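## Task

Shake the feeder tray until the clear vial contains between 10 and 12 tablets, with no tablet spilled. At the end the tray must rest against its stop and the vial must stand upright on the table by itself, not held up by the robot. Release everything and move the grippers away.

## Robot and tools

Robot: two six-joint UR7e-type arms, left_arm and right_arm, each ending in a two-finger parallel gripper with 50 mm maximum opening. Each gripper has a wrist camera: cam_left_wrist and cam_right_wrist (616x616 fisheye images, returned in that order).

World frame: origin on the table top midway between the arms, +z up, +x out across the table, left_arm sits toward +y (base near y=+0.445), right_arm toward -y (base near y=-0.321). The names left/right do not match image sides. Reported gripper positions are in metres in this frame, orientations as quaternions wxyz; reported hand positions can be slightly off, more when reaching far.

Gripper axes: fingers point along the gripper's +z, close along its x. The reported position is the point between the pads; fingertips extend 17.5 mm past it. A flat block juts about 9 cm toward the gripper's -y and turns with it, so watch its clearance.

Row layout (used by execute_actions and move): 18 numbers, all in [-1, 1], always both arms. First left_arm: dx, dy, dz, rx, ry, rz, then left gripper position, force_limit, speed; then the same nine for right_arm. dx..rz are an offset, not a pose: a displacement from the gripper's measured pose at the start of the action (for move, from the pose in the latest result), expressed in that gripper's own axes. Scale: 1.0 = 0.6 m for dx, dy, dz and 180 degrees for the rotation vector rx, ry, rz. Gripper position: +1 fully open, about -0.65 pads touching, -1 means close until blocked. force_limit: -1 about 20 N per pad, 0 about 102 N, +1 about 185 N. speed: -1 = 20 mm/s, 0 = 85 mm/s, +1 = 150 mm/s. These three are absolute settings; repeat an arm's last three values to leave its gripper unchanged (a 0 is a real command). New force or speed only apply after a position change of at least 0.01.

execute_actions(actions): a list of actions; each action is a list of up to 15 rows, one per 1/30 s step; a short table keeps its final row for the remaining steps. Every row is measured from the action's start pose, not from the previous row. Per step, the commanded pose is clipped to within 100 mm and 16 degrees of the current pose, so large offsets take several actions. An empty list just returns state and images.

move(target, speed, stop_force, blocking): target is one 18-number row; its offsets are from the last reported pose. Both grippers travel straight lines ending together, lasting 0.5 to 10 s. speed is in m/s (0.002 to 0.5, default 0.25; rotation up to twice that in rad/s). stop_force (9 to 40 N, shared by both arms) ends an arm's path when its wrist sensor feels that much extra push against the motion; use it only slowly and without rotating, and leave it out when lifting off something. blocking=false returns after 0.5 s while the arm keeps going; then use wait or stop before other motion. The result adds a move: line naming the ending per arm (done, off_target, moving, held, contact, fault) and limits (paced = pose clipped, held = steps blocked).

wait(seconds): 0 to 10, lets time pass with commands held. stop(): brakes a running move. zoom_image(camera, region): region [x0, y0, x1, y1] in image pixels, at most 504x504. read_manual(section): licence text only. finished_scene(scene): ends the current scene, given its number; irreversible, so only call when the goal holds steadily.

Results: per arm pose and velocities, Hand target lines, joint positions and torques, Wrist force and Wrist torque along the gripper's own axes (noisy, offsets up to about 4 N, saturating near 50 N), gripper object_status (0 moving, 1 blocked while opening, 2 blocked while closing = holding, 3 reached target or pads met = likely nothing held) and position_measured (opening mm is about (250 - counts) x 0.202). Step readings list positions; HELD marks steps held back. A pose unreachable line means the clearance check altered that arm's command.

Cautions: arms are stiff; pushing even slightly past a contact can cause a fault stop (joint torque over its limit, or 150 N external force), freezing that arm for 10 s. Fast contacts hit harder. Keep arms from touching each other. Motors heat when holding loads; above 85 °C the arm brakes until cool. Something may occasionally nudge loose objects. Do not knock anything off the table, spill tablets outside the vial, tip the vial, or drop held items. Shake the tray in small, gentle jogs and count tablets via zoomed camera views; stop once the count is in range, return the tray to its stop, open the grippers and back away before ending the scene. Smooth, quick, low-effort motion is preferred.

Each tool is called as name([rows], argument=value, ...), one row to a line, values as JSON.

## Session

execute_actions(actions=[])

Scene clock: 0.00 s.
left_arm: end_effector_position=(+0.4053, +0.4584, +0.1867) position_measured=3 object_status=3 end_effector_quat_wxyz=(+0.000, +0.695, +0.719, -0.000) end_effector_velocity=(-0.001, +0.000, +0.000) end_effector_angular_velocity=(+0.000, +0.002, +0.001) | right_arm: end_effector_position=(+0.2992, -0.2595, +0.3349) position_measured=3 object_status=3 end_effector_quat_wxyz=(-0.042, +0.134, +0.988, -0.069) end_effector_velocity=(+0.001, +0.001, -0.000) end_effector_angular_velocity=(-0.001, +0.001, -0.000)
Joint positions: left_arm=[-0.318 -1.722  2.042 -1.891 -1.571 -0.315] | right_arm=[ 4.083 -1.117 -1.841 -1.915  1.556 -0.503]
Joint velocities: left_arm=[-0.    -0.001  0.     0.003 -0.    -0.001] | right_arm=[-0.    -0.003  0.001  0.001  0.     0.   ]
Joint torques (N m, as the arm reports them, + toward a larger angle): no reading
Wrist force (N, on the end effector, along its own x y z axes, offset not removed): no reading
Wrist torque (N m, same axes, about the end effector's origin, offset not removed): no reading
Hand target (left_arm): +0.405, +0.458, +0.187; +0.000, +0.695, +0.719, -0.000
Hand target (right_arm): +0.299, -0.260, +0.335; -0.042, +0.134, +0.988, -0.069
camera_calibration (this result's frames):
cam_right_wrist: T_world_to_cam=[[-0.960324, 0.275727, 0.0418643, 0.348587], [0.278875, 0.948036, 0.153156, 0.113282], [0.00254033, 0.158754, -0.987315, 0.519099], [0, 0, 0, 1]] pos_world=[0.301846, -0.28592, 0.480571]

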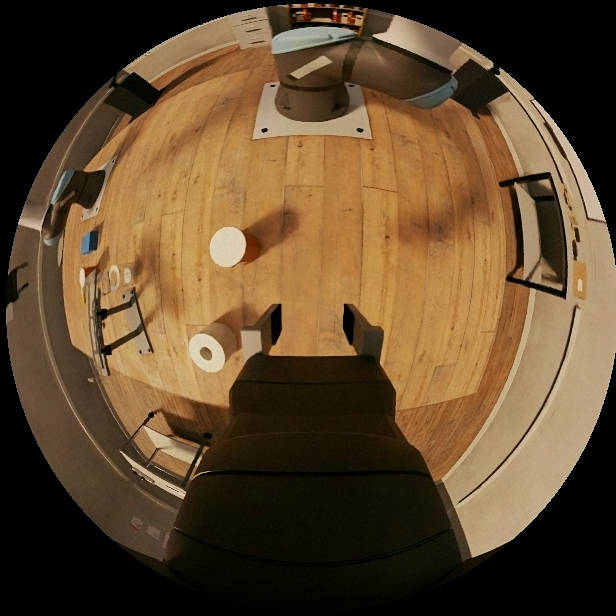

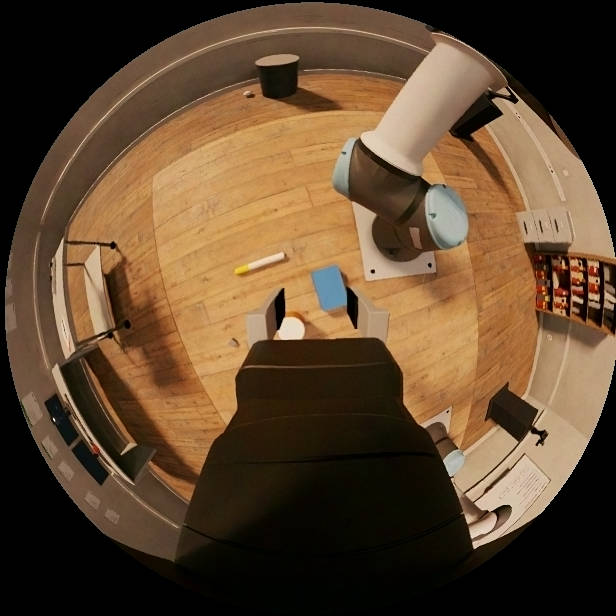

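move(target=[-0.6,0.2,-0.12,0,0,0,-0.1,0,0,0,0,0,0,0,0,1,0,0])

zoom_image(camera="cam_left_wrist", region=[150,100,410,340])

Scene clock: 6.53 s.
left_arm: end_effector_position=(+0.5373, +0.1027, +0.2583) position_measured=167 object_status=3 end_effector_quat_wxyz=(+0.000, +0.695, +0.719, -0.000) end_effector_velocity=(+0.001, -0.002, -0.000) end_effector_angular_velocity=(+0.001, +0.001, -0.002) | right_arm: end_effector_position=(+0.2992, -0.2595, +0.3349) position_measured=3 object_status=3 end_effector_quat_wxyz=(-0.042, +0.134, +0.988, -0.069) end_effector_velocity=(+0.000, +0.000, -0.000) end_effector_angular_velocity=(-0.000, +0.001, +0.000)
Joint positions: left_arm=[-0.786 -1.205  1.278 -1.644 -1.572 -0.784] | right_arm=[ 4.083 -1.117 -1.841 -1.915  1.556 -0.503]
Joint velocities: left_arm=[-0.001  0.006 -0.009  0.004  0.     0.001] | right_arm=[ 0.001 -0.001 -0.     0.     0.001  0.   ]
Joint torques (N m, as the arm reports them, + toward a larger angle): left_arm=[ -9.7  -29.99 -31.66  -1.19  -1.28  -1.22] | right_arm=[-2.38  3.85 26.25  2.89 -0.19 -0.16]
Wrist force (N, on the end effector, along its own x y z axes, offset not removed): left_arm=[0.3 -1.7 1.2] | right_arm=[-0.7 0.5 -2.1]
Wrist torque (N m, same axes, about the end effector's origin, offset not removed): left_arm=[-0.40 0.01 -0.04] | right_arm=[-0.08 -0.06 0.14]
Hand target (left_arm): +0.537, +0.103, +0.258; +0.000, +0.695, +0.719, -0.000
Hand target (right_arm): +0.299, -0.260, +0.335; -0.042, +0.134, +0.988, -0.069
Off the commanded pose (left_arm): 0.000 m, 0 deg.
Off the commanded pose (right_arm): 0.000 m, 0 deg.
move: done
camera_calibration (this result's frames):
cam_left_wrist: T_world_to_cam=[[-0.0453105, 0.99897, -0.00237075, -0.0733359], [0.972865, 0.0446652, 0.227021, -0.571185], [0.226893, 0.00797999, -0.973887, 0.280566], [0, 0, 0, 1]] pos_world=[0.488705, 0.0965335, 0.402736]
cam_right_wrist: T_world_to_cam=[[-0.960324, 0.275727, 0.0418643, 0.348587], [0.278875, 0.948036, 0.153156, 0.113282], [0.00254039, 0.158755, -0.987315, 0.519099], [0, 0, 0, 1]] pos_world=[0.301846, -0.28592, 0.480571]

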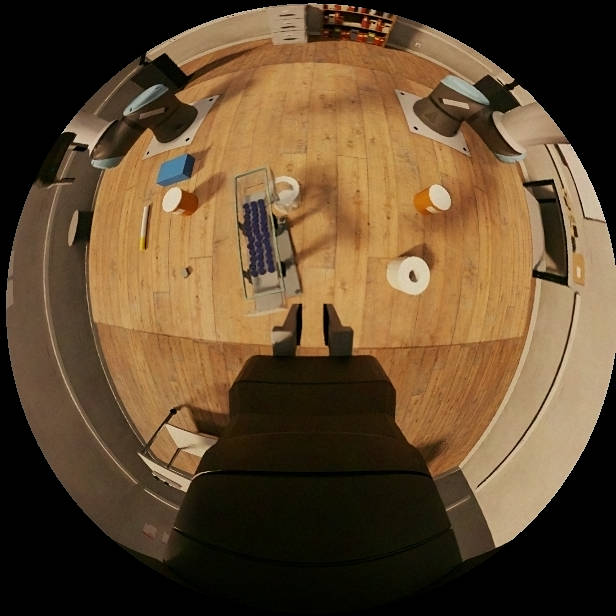

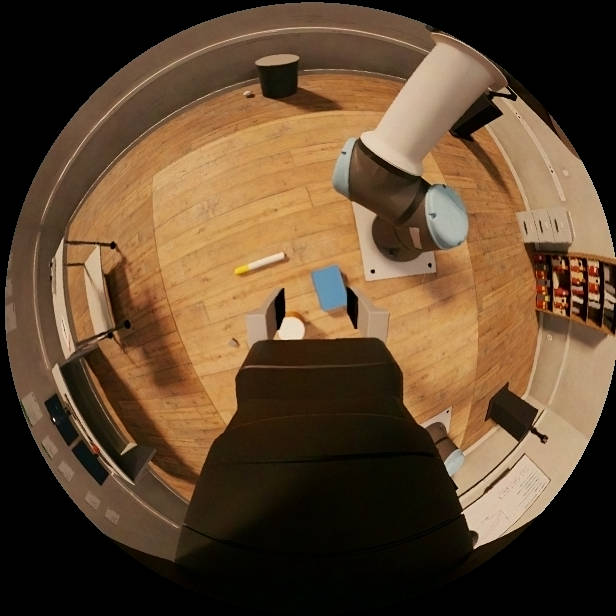

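Region (150, 100, 410, 340) of cam_left_wrist's 616x616 image, scaled by 1.938, with more detail than that image has; it fills the top 465 rows of this view, and the rest is white.

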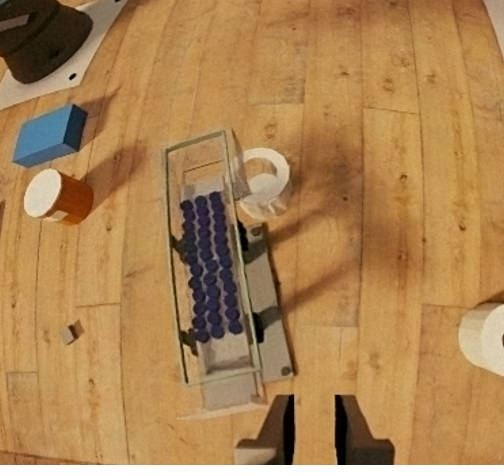

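move(target=[-0.13,-0.18,0,0,0,-0.045,-0.1,0,0,0,0,0,0,0,0,1,0,0])

zoom_image(camera="cam_left_wrist", region=[210,160,410,340])

Scene clock: 15.30 s.
left_arm: end_effector_position=(+0.4321, +0.0212, +0.2584) position_measured=167 object_status=3 end_effector_quat_wxyz=(-0.000, +0.643, +0.766, -0.001) end_effector_velocity=(-0.002, -0.002, -0.001) end_effector_angular_velocity=(+0.001, -0.001, +0.004) | right_arm: end_effector_position=(+0.2992, -0.2595, +0.3349) position_measured=3 object_status=3 end_effector_quat_wxyz=(-0.042, +0.134, +0.988, -0.069) end_effector_velocity=(+0.001, -0.000, -0.001) end_effector_angular_velocity=(-0.003, -0.001, +0.001)
Joint positions: left_arm=[-0.996 -1.298  1.402 -1.675 -1.572 -1.135] | right_arm=[ 4.083 -1.117 -1.841 -1.915  1.556 -0.503]
Joint velocities: left_arm=[-0.004 -0.     0.002 -0.001  0.001 -0.008] | right_arm=[ 0.    -0.001 -0.001  0.    -0.003 -0.   ]
Joint torques (N m, as the arm reports them, + toward a larger angle): left_arm=[ -8.17 -51.84 -18.23  -4.38   0.98  -0.94] | right_arm=[-2.22  4.09 25.94  2.86 -0.06 -0.11]
Wrist force (N, on the end effector, along its own x y z axes, offset not removed): left_arm=[0.6 -2.7 1.1] | right_arm=[-2.1 1.5 -1.8]
Wrist torque (N m, same axes, about the end effector's origin, offset not removed): left_arm=[-0.52 -0.04 -0.11] | right_arm=[0.02 0.15 0.17]
Hand target (left_arm): +0.432, +0.021, +0.258; +0.000, +0.643, +0.766, -0.001
Hand target (right_arm): +0.299, -0.260, +0.335; -0.042, +0.134, +0.988, -0.069
Off the commanded pose (left_arm): 0.000 m, 0 deg.
Off the commanded pose (right_arm): 0.000 m, 0 deg.
move: done
camera_calibration (this result's frames):
cam_left_wrist: T_world_to_cam=[[-0.185276, 0.982684, -0.00234822, 0.0641148], [0.957038, 0.180982, 0.226548, -0.46119], [0.22305, 0.0397265, -0.973997, 0.306196], [0, 0, 0, 1]] pos_world=[0.384958, 0.00829831, 0.402866]
cam_right_wrist: T_world_to_cam=[[-0.960324, 0.275727, 0.0418644, 0.348587], [0.278875, 0.948036, 0.153156, 0.113282], [0.00254022, 0.158754, -0.987315, 0.519099], [0, 0, 0, 1]] pos_world=[0.301846, -0.28592, 0.480571]

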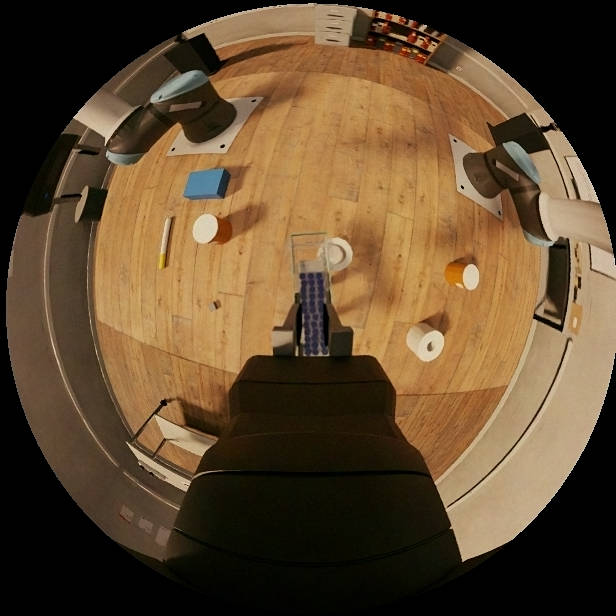

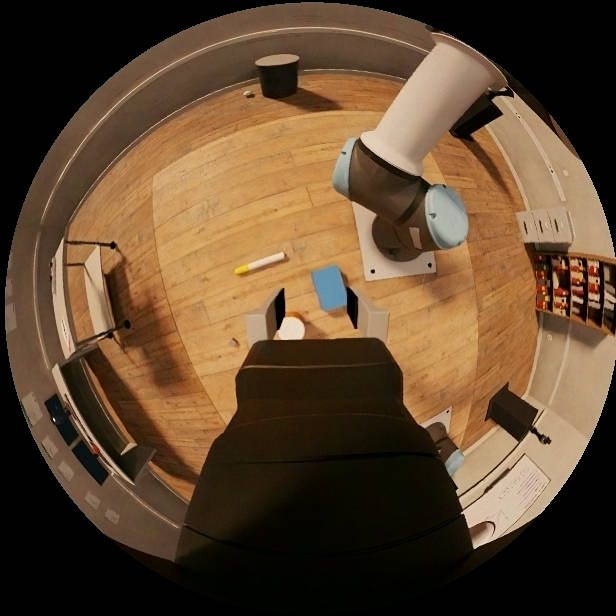

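Region (210, 160, 410, 340) of cam_left_wrist's 616x616 image, scaled by 2.520, with more detail than that image has; it fills the top 454 rows of this view, and the rest is white.

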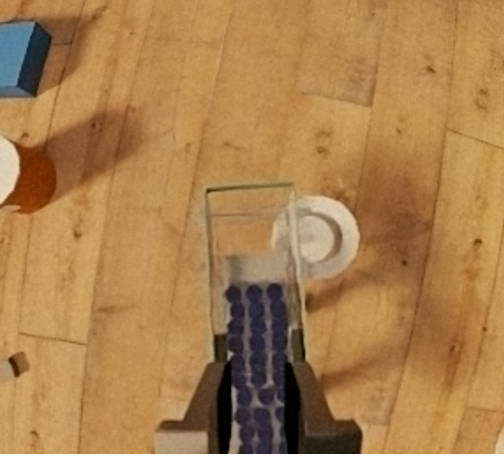

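move(target=[0.165,-0.105,0.1,0,-0.167,0,-1,-0.5,0,0,0,0,0,0,0,1,0,0])

move(target=[0.136,0,0.236,0,0,0,-1,-0.5,0,0,0,0,0,0,0,1,0,0], speed=0.1)

move(target=[-0.08,0,0.046,0,0,0,-1,-0.5,0,0,0,0,0,0,0,1,0,0], speed=0.025, stop_force=12)

zoom_image(camera="cam_left_wrist", region=[100,150,400,400])

Scene clock: 40.80 s.
left_arm: end_effector_position=(+0.3529, +0.1078, +0.1988) position_measured=252 object_status=3 end_effector_quat_wxyz=(+0.198, +0.621, +0.740, -0.167) end_effector_velocity=(-0.001, +0.001, -0.001) end_effector_angular_velocity=(-0.015, -0.005, +0.002) | right_arm: end_effector_position=(+0.2992, -0.2595, +0.3349) position_measured=3 object_status=3 end_effector_quat_wxyz=(-0.042, +0.134, +0.988, -0.069) end_effector_velocity=(-0.000, +0.000, -0.001) end_effector_angular_velocity=(+0.001, +0.002, -0.001)
Joint positions: left_arm=[-0.884 -1.685  2.202 -2.545 -1.835 -1.084] | right_arm=[ 4.083 -1.117 -1.841 -1.915  1.556 -0.503]
Joint velocities: left_arm=[ 0.003 -0.004  0.016 -0.027 -0.006 -0.002] | right_arm=[-0.    -0.    -0.001  0.001  0.002  0.   ]
Joint torques (N m, as the arm reports them, + toward a larger angle): left_arm=[  8.7  -30.   -14.95  -5.08  -2.05  -1.14] | right_arm=[-2.42  4.57 25.75  2.96 -0.11 -0.13]
Wrist force (N, on the end effector, along its own x y z axes, offset not removed): left_arm=[0.5 -1.3 -0.6] | right_arm=[-1.1 -1.1 -1.7]
Wrist torque (N m, same axes, about the end effector's origin, offset not removed): left_arm=[-0.29 -0.06 -0.15] | right_arm=[-0.35 0.06 -0.01]
Hand target (left_arm): +0.353, +0.108, +0.199; +0.199, +0.621, +0.740, -0.167
Hand target (right_arm): +0.299, -0.260, +0.335; -0.042, +0.134, +0.988, -0.069
Off the commanded pose (left_arm): 0.000 m, 0 deg.
Off the commanded pose (right_arm): 0.000 m, 0 deg.
move: done
camera_calibration (this result's frames):
cam_left_wrist: T_world_to_cam=[[-0.162015, 0.84992, -0.501384, 0.0695908], [0.937628, 0.290964, 0.190246, -0.385267], [0.307579, -0.439289, -0.84405, 0.258352], [0, 0, 0, 1]] pos_world=[0.293048, 0.166443, 0.326249]
cam_right_wrist: T_world_to_cam=[[-0.960324, 0.275726, 0.0418643, 0.348587], [0.278875, 0.948036, 0.153156, 0.113282], [0.00254038, 0.158754, -0.987315, 0.519099], [0, 0, 0, 1]] pos_world=[0.301846, -0.28592, 0.480571]

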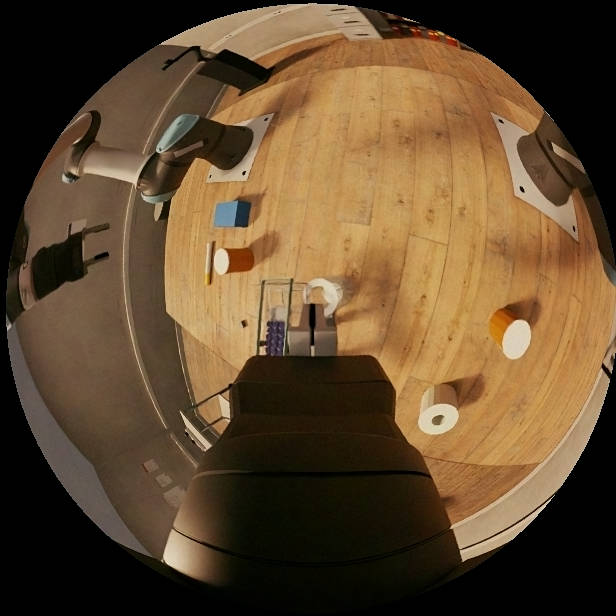

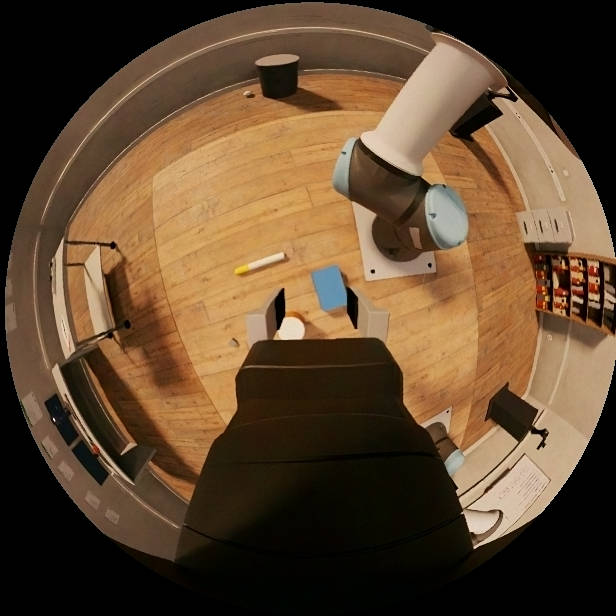

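Scene clock: 42.97 s.
left_arm: end_effector_position=(+0.3526, +0.1078, +0.0357) position_measured=252 object_status=3 end_effector_quat_wxyz=(+0.198, +0.621, +0.740, -0.167) end_effector_velocity=(+0.001, -0.001, -0.001) end_effector_angular_velocity=(-0.003, -0.002, +0.001) | right_arm: end_effector_position=(+0.2992, -0.2595, +0.3349) position_measured=3 object_status=3 end_effector_quat_wxyz=(-0.042, +0.134, +0.988, -0.069) end_effector_velocity=(+0.000, +0.000, -0.000) end_effector_angular_velocity=(-0.001, -0.000, +0.001)
Joint positions: left_arm=[-0.885 -1.315  2.395 -3.109 -1.835 -1.085] | right_arm=[ 4.083 -1.117 -1.841 -1.915  1.556 -0.503]
Joint velocities: left_arm=[ 0.     0.007  0.001 -0.011 -0.    -0.001] | right_arm=[ 0.001 -0.    -0.001  0.    -0.001 -0.   ]
Joint torques (N m, as the arm reports them, + toward a larger angle): left_arm=[  7.73 -13.1   -6.59  -4.93  -1.89  -1.11] | right_arm=[-2.5   4.19 26.43  2.91 -0.14 -0.19]
Wrist force (N, on the end effector, along its own x y z axes, offset not removed): left_arm=[-0.1 -1.5 0.4] | right_arm=[-2.3 0.4 -1.6]
Wrist torque (N m, same axes, about the end effector's origin, offset not removed): left_arm=[-0.28 0.03 -0.13] | right_arm=[-0.20 0.23 0.10]
Hand target (left_arm): +0.353, +0.108, +0.035; +0.198, +0.621, +0.740, -0.167
Hand target (right_arm): +0.299, -0.260, +0.335; -0.042, +0.134, +0.988, -0.069
Off the commanded pose (left_arm): 0.000 m, 0 deg.
Off the commanded pose (right_arm): 0.000 m, 0 deg.
move: done
camera_calibration (this result's frames):
cam_left_wrist: T_world_to_cam=[[-0.161906, 0.850003, -0.501279, -0.0123244], [0.937683, 0.290795, 0.190233, -0.353937], [0.307468, -0.439241, -0.844115, 0.120751], [0, 0, 0, 1]] pos_world=[0.292758, 0.166438, 0.16308]
cam_right_wrist: T_world_to_cam=[[-0.960324, 0.275727, 0.0418643, 0.348587], [0.278875, 0.948036, 0.153156, 0.113282], [0.00254045, 0.158754, -0.987315, 0.519099], [0, 0, 0, 1]] pos_world=[0.301846, -0.28592, 0.480571]

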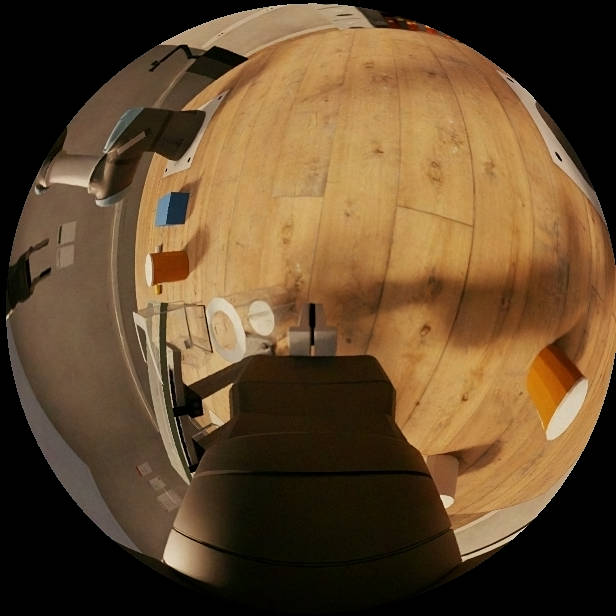

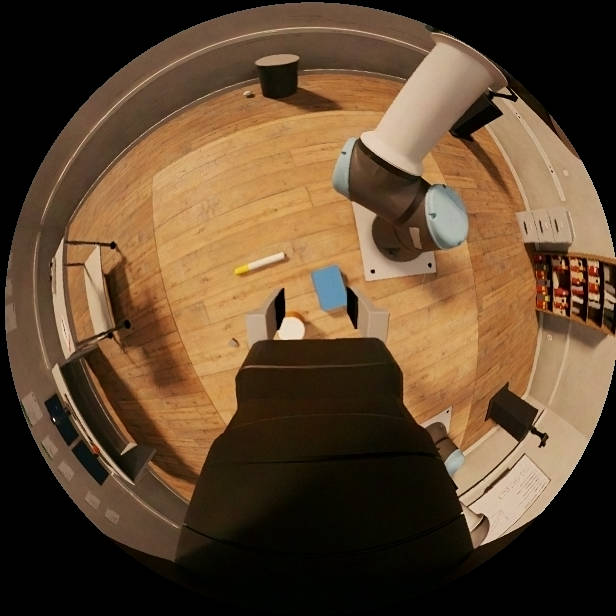

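Scene clock: 45.50 s.
left_arm: end_effector_position=(+0.3621, +0.0535, +0.0357) position_measured=252 object_status=3 end_effector_quat_wxyz=(+0.198, +0.621, +0.740, -0.167) end_effector_velocity=(+0.000, -0.002, +0.000) end_effector_angular_velocity=(-0.000, -0.001, -0.000) | right_arm: end_effector_position=(+0.2992, -0.2595, +0.3349) position_measured=3 object_status=3 end_effector_quat_wxyz=(-0.042, +0.134, +0.988, -0.069) end_effector_velocity=(+0.000, -0.000, +0.000) end_effector_angular_velocity=(-0.000, -0.001, -0.001)
Joint positions: left_arm=[-0.952 -1.248  2.292 -3.088 -1.805 -1.147] | right_arm=[ 4.083 -1.117 -1.841 -1.915  1.556 -0.503]
Joint velocities: left_arm=[-0.003  0.002 -0.004  0.001  0.002 -0.002] | right_arm=[-0.001 -0.     0.     0.    -0.001  0.   ]
Joint torques (N m, as the arm reports them, + toward a larger angle): left_arm=[ -9.61 -17.3  -23.1   -2.43   0.86  -0.93] | right_arm=[-2.74  3.82 25.88  2.92 -0.13 -0.01]
Wrist force (N, on the end effector, along its own x y z axes, offset not removed): left_arm=[0.5 -0.5 -1.2] | right_arm=[-1.8 0.1 -0.7]
Wrist torque (N m, same axes, about the end effector's origin, offset not removed): left_arm=[-0.15 -0.09 -0.01] | right_arm=[-0.20 0.17 0.21]
Hand target (left_arm): +0.362, +0.053, +0.036; +0.198, +0.621, +0.740, -0.167
Hand target (right_arm): +0.299, -0.260, +0.335; -0.042, +0.134, +0.988, -0.069
Off the commanded pose (left_arm): 0.000 m, 0 deg.
Off the commanded pose (right_arm): 0.000 m, 0 deg.
move: done
camera_calibration (this result's frames):
cam_left_wrist: T_world_to_cam=[[-0.161936, 0.849982, -0.501306, 0.0353845], [0.937699, 0.290797, 0.190154, -0.347113], [0.307406, -0.439281, -0.844117, 0.0940334], [0, 0, 0, 1]] pos_world=[0.302311, 0.112171, 0.163119]
cam_right_wrist: T_world_to_cam=[[-0.960324, 0.275727, 0.0418644, 0.348587], [0.278875, 0.948036, 0.153156, 0.113282], [0.0025403, 0.158754, -0.987315, 0.519099], [0, 0, 0, 1]] pos_world=[0.301846, -0.28592, 0.480571]

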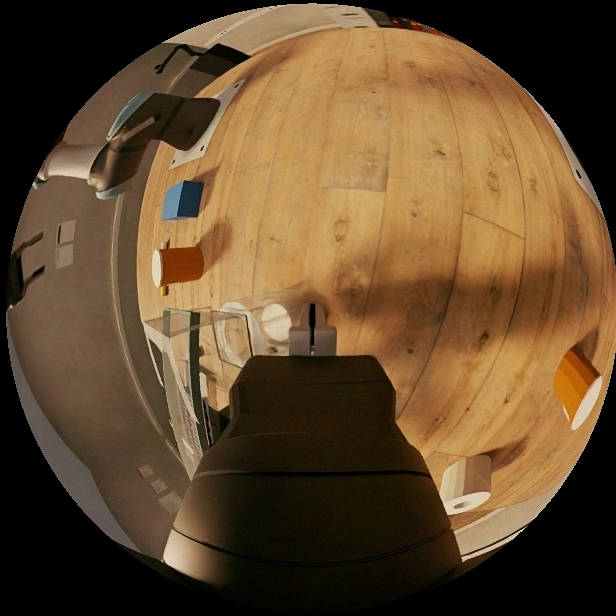

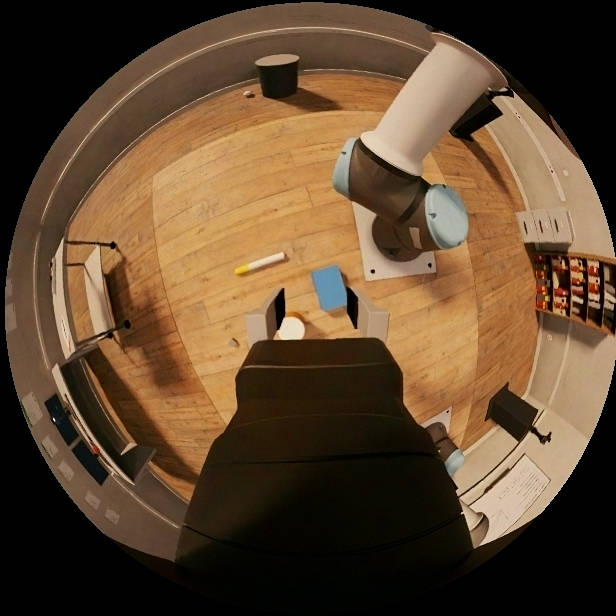

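Region (100, 150, 400, 400) of cam_left_wrist's 616x616 image, scaled by 1.680, with more detail than that image has.

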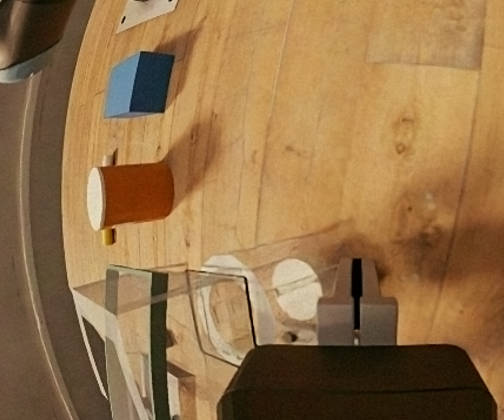

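move(target=[-0.0115,0,0.0067,0,0,0,-1,-0.5,0,0,0,0,0,0,0,1,0,0], speed=0.02, stop_force=12)

move(target=[0,0,-0.333,0,0,0,-1,-0.5,0,0,0,0,0,0,0,1,0,0], speed=0.15)

move(target=[-0.238,0.105,0.042,0,0.167,0,-0.1,0,0,0,0,0,0,0,0,1,0,0])

zoom_image(camera="cam_left_wrist", region=[210,160,410,340])

Scene clock: 68.33 s.
left_arm: end_effector_position=(+0.3629, +0.0496, +0.0359) position_measured=252 object_status=3 end_effector_quat_wxyz=(+0.198, +0.621, +0.740, -0.167) end_effector_velocity=(-0.000, +0.000, -0.001) end_effector_angular_velocity=(+0.001, +0.000, -0.000) | right_arm: end_effector_position=(+0.2992, -0.2595, +0.3349) position_measured=3 object_status=3 end_effector_quat_wxyz=(-0.042, +0.134, +0.988, -0.069) end_effector_velocity=(+0.001, -0.000, +0.000) end_effector_angular_velocity=(+0.001, -0.003, +0.000)
Joint positions: left_arm=[-0.956 -1.243  2.284 -3.086 -1.802 -1.151] | right_arm=[ 4.083 -1.117 -1.841 -1.915  1.556 -0.503]
Joint velocities: left_arm=[ 0.     0.001 -0.    -0.     0.     0.001] | right_arm=[-0.     0.001  0.     0.002 -0.002  0.   ]
Joint torques (N m, as the arm reports them, + toward a larger angle): left_arm=[ -0.51 -30.21 -14.29  -3.62  -0.44   0.17] | right_arm=[-3.14  4.25 25.87  2.89 -0.07 -0.09]
Wrist force (N, on the end effector, along its own x y z axes, offset not removed): left_arm=[22.2 -11.6 -44.4] | right_arm=[-2.4 -0.2 -1.6]
Wrist torque (N m, same axes, about the end effector's origin, offset not removed): left_arm=[-2.54 -2.71 -0.37] | right_arm=[-0.19 0.20 0.18]
Hand target (left_arm): +0.363, +0.050, +0.036; +0.198, +0.621, +0.740, -0.167
Hand target (right_arm): +0.299, -0.260, +0.335; -0.042, +0.134, +0.988, -0.069
Off the commanded pose (left_arm): 0.004 m, 0 deg.
Off the commanded pose (right_arm): 0.000 m, 0 deg.
FORCE FAULT: contact force on the left arm reached its limit, and that arm stopped for 10 seconds. The contact can be on any part of that arm, not only on its tool. That time counts as 19 of the actions that you can send in this scene. That arm's remaining commands of this call were not run. That arm holds still and accepts commands again. Move the arm away from the contact; if what it grips holds it there, let go first. Pushing or pulling that hard again can fault the arm again.
move: fault (left_arm; stop_force had ended the path)
camera_calibration (this result's frames):
cam_left_wrist: T_world_to_cam=[[-0.162398, 0.8498, -0.501464, 0.0390679], [0.937505, 0.291392, 0.190195, -0.34674], [0.307751, -0.439238, -0.844014, 0.0921092], [0, 0, 0, 1]] pos_world=[0.303068, 0.108295, 0.163281]
cam_right_wrist: T_world_to_cam=[[-0.960324, 0.275727, 0.0418643, 0.348587], [0.278875, 0.948036, 0.153156, 0.113282], [0.00254036, 0.158754, -0.987315, 0.519099], [0, 0, 0, 1]] pos_world=[0.301846, -0.28592, 0.480571]

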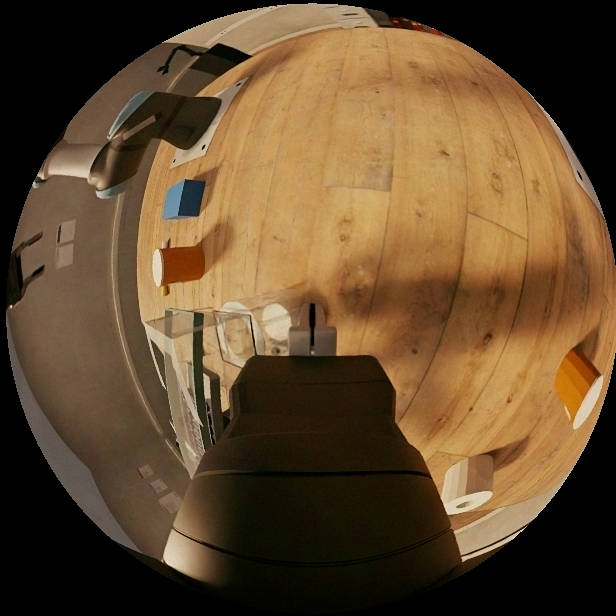

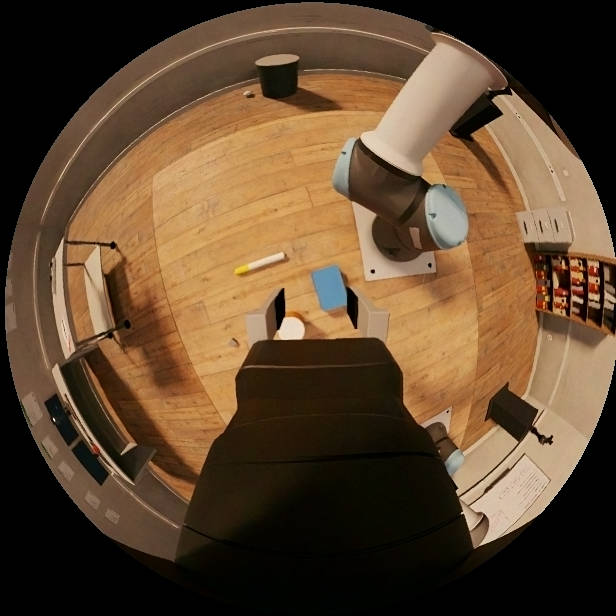

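not run: a fault stop came before this call.

not run: a fault stop came before this call.

Region (210, 160, 410, 340) of cam_left_wrist's 616x616 image, scaled by 2.520, with more detail than that image has; it fills the top 454 rows of this view, and the rest is white.

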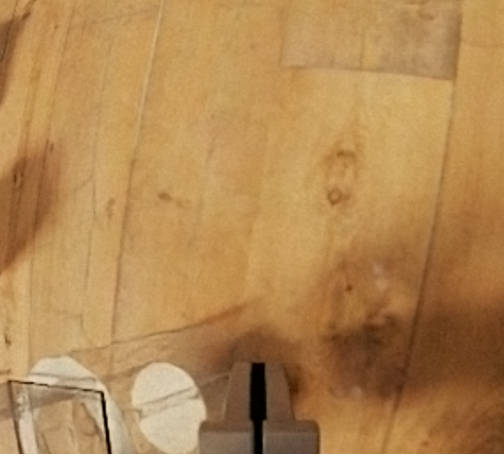

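move(target=[0,0,-0.333,0,0,0,-1,-0.5,0,0,0,0,0,0,0,1,0,0], speed=0.15)

move(target=[-0.244,0.105,0.045,0,0.167,0,-0.1,0,0,0,0,0,0,0,0,1,0,0])

zoom_image(camera="cam_left_wrist", region=[260,210,360,300])

Scene clock: 78.57 s.
left_arm: end_effector_position=(+0.3458, +0.1477, +0.2088) position_measured=252 object_status=3 end_effector_quat_wxyz=(+0.198, +0.621, +0.740, -0.167) end_effector_velocity=(-0.000, +0.001, +0.003) end_effector_angular_velocity=(-0.000, -0.001, -0.001) | right_arm: end_effector_position=(+0.2992, -0.2595, +0.3349) position_measured=3 object_status=3 end_effector_quat_wxyz=(-0.042, +0.134, +0.988, -0.069) end_effector_velocity=(+0.000, +0.001, -0.000) end_effector_angular_velocity=(-0.001, +0.000, +0.001)
Joint positions: left_arm=[-0.824 -1.77   2.239 -2.481 -1.861 -1.029] | right_arm=[ 4.083 -1.117 -1.841 -1.915  1.556 -0.503]
Joint velocities: left_arm=[ 0.002 -0.006 -0.003  0.009 -0.001  0.002] | right_arm=[ 0.001 -0.002  0.     0.001 -0.    -0.   ]
Joint torques (N m, as the arm reports them, + toward a larger angle): left_arm=[  8.49 -28.54 -30.18  -2.34  -2.12   1.39] | right_arm=[-4.06  3.73 26.21  2.81  0.02  0.04]
Wrist force (N, on the end effector, along its own x y z axes, offset not removed): left_arm=[-0.3 -2.4 -0.7] | right_arm=[-1.4 -0.4 -1.0]
Wrist torque (N m, same axes, about the end effector's origin, offset not removed): left_arm=[-0.44 0.09 -0.02] | right_arm=[-0.14 -0.05 0.15]
Hand target (left_arm): +0.346, +0.148, +0.209; +0.198, +0.621, +0.740, -0.167
Hand target (right_arm): +0.299, -0.260, +0.335; -0.042, +0.134, +0.988, -0.069
Off the commanded pose (left_arm): 0.000 m, 0 deg.
Off the commanded pose (right_arm): 0.000 m, 0 deg.
move: done
camera_calibration (this result's frames):
cam_left_wrist: T_world_to_cam=[[-0.162351, 0.849777, -0.501519, 0.039624], [0.937449, 0.291457, 0.190376, -0.392235], [0.307949, -0.439241, -0.84394, 0.286292], [0, 0, 0, 1]] pos_world=[0.28597, 0.206399, 0.336158]
cam_right_wrist: T_world_to_cam=[[-0.960324, 0.275727, 0.0418644, 0.348587], [0.278875, 0.948036, 0.153156, 0.113282], [0.0025403, 0.158754, -0.987315, 0.519099], [0, 0, 0, 1]] pos_world=[0.301846, -0.28592, 0.480571]

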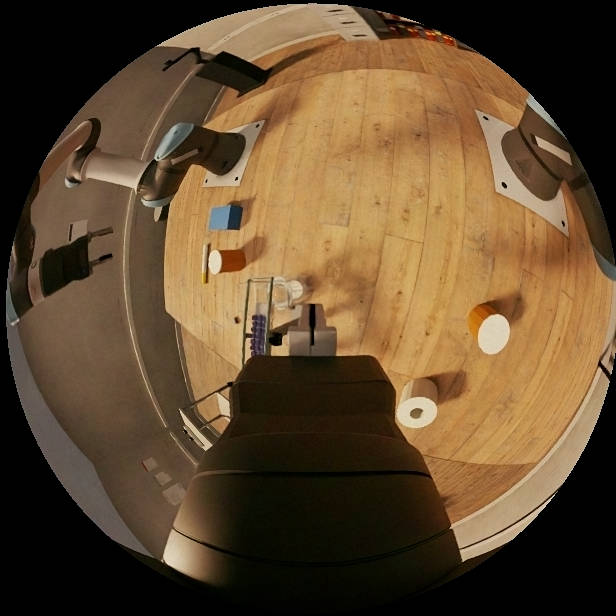

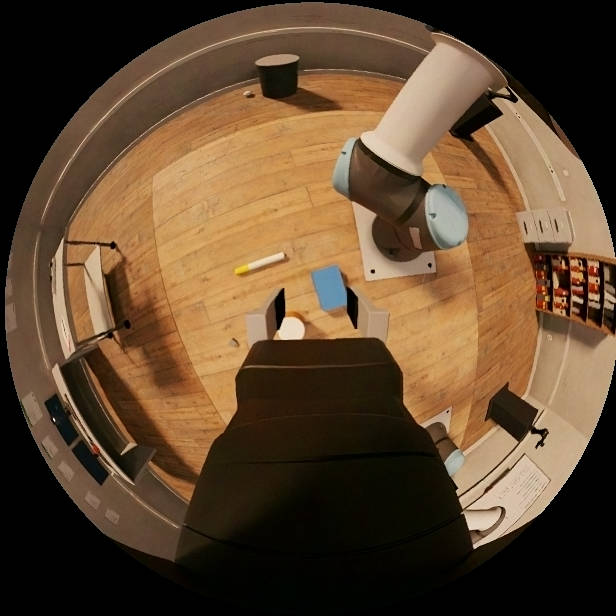

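Scene clock: 80.23 s.
left_arm: end_effector_position=(+0.4322, +0.0207, +0.2581) position_measured=167 object_status=3 end_effector_quat_wxyz=(+0.000, +0.643, +0.766, -0.001) end_effector_velocity=(+0.002, -0.003, +0.001) end_effector_angular_velocity=(+0.011, +0.006, +0.002) | right_arm: end_effector_position=(+0.2992, -0.2595, +0.3349) position_measured=3 object_status=3 end_effector_quat_wxyz=(-0.042, +0.134, +0.988, -0.069) end_effector_velocity=(+0.000, -0.000, -0.000) end_effector_angular_velocity=(-0.002, +0.001, -0.000)
Joint positions: left_arm=[-0.997 -1.297  1.402 -1.676 -1.572 -1.136] | right_arm=[ 4.083 -1.117 -1.841 -1.915  1.556 -0.503]
Joint velocities: left_arm=[-0.001  0.014 -0.025  0.023  0.001 -0.003] | right_arm=[-0.    -0.002  0.    -0.001 -0.     0.   ]
Joint torques (N m, as the arm reports them, + toward a larger angle): left_arm=[ -9.73 -27.36 -31.03  -1.37   1.54  -0.91] | right_arm=[-3.1   3.88 26.04  2.81 -0.07  0.  ]
Wrist force (N, on the end effector, along its own x y z axes, offset not removed): left_arm=[-0.3 -1.8 -0.5] | right_arm=[0.8 0.0 0.6]
Wrist torque (N m, same axes, about the end effector's origin, offset not removed): left_arm=[-0.40 0.04 0.01] | right_arm=[-0.10 -0.36 0.19]
Hand target (left_arm): +0.432, +0.020, +0.258; -0.001, +0.643, +0.766, -0.000
Hand target (right_arm): +0.299, -0.260, +0.335; -0.042, +0.134, +0.988, -0.069
Off the commanded pose (left_arm): 0.000 m, 0 deg.
Off the commanded pose (right_arm): 0.000 m, 0 deg.
move: done
camera_calibration (this result's frames):
cam_left_wrist: T_world_to_cam=[[-0.185534, 0.982635, -0.00243315, 0.0648283], [0.956903, 0.181238, 0.226915, -0.461148], [0.223415, 0.0397722, -0.973912, 0.305725], [0, 0, 0, 1]] pos_world=[0.384998, 0.00771549, 0.402548]
cam_right_wrist: T_world_to_cam=[[-0.960324, 0.275727, 0.0418644, 0.348587], [0.278875, 0.948036, 0.153156, 0.113282], [0.00254029, 0.158754, -0.987315, 0.519099], [0, 0, 0, 1]] pos_world=[0.301846, -0.28592, 0.480571]

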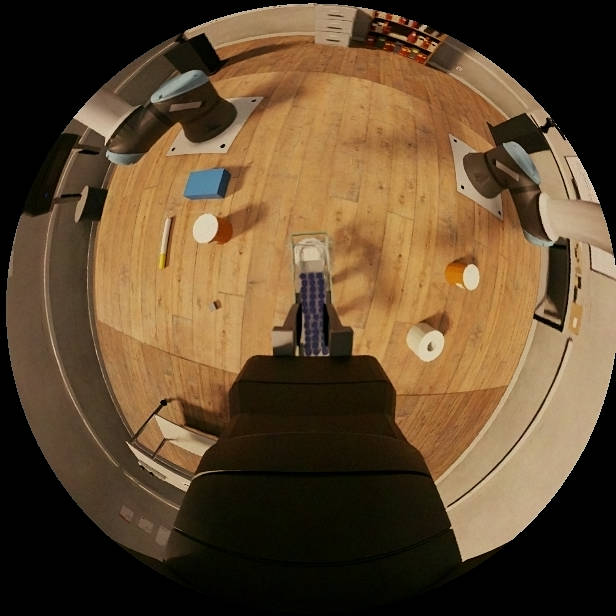

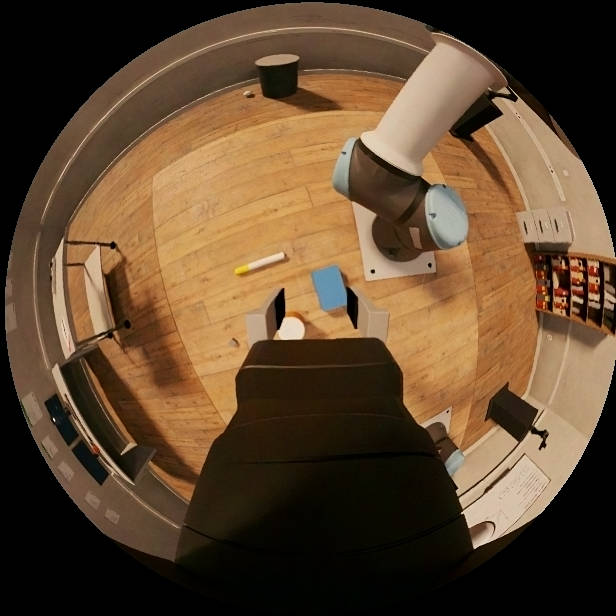

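Region (260, 210, 360, 300) of cam_left_wrist's 616x616 image, scaled by 5.040, with more detail than that image has; it fills the top 454 rows of this view, and the rest is white.

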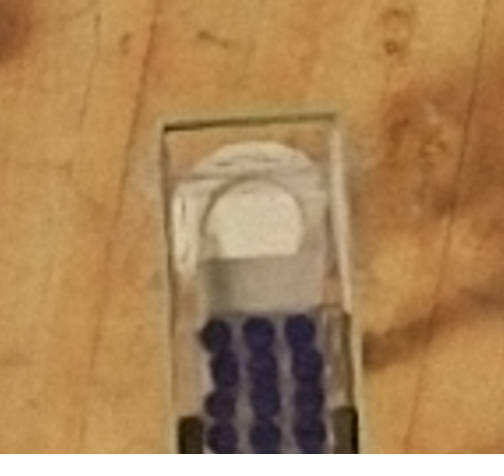

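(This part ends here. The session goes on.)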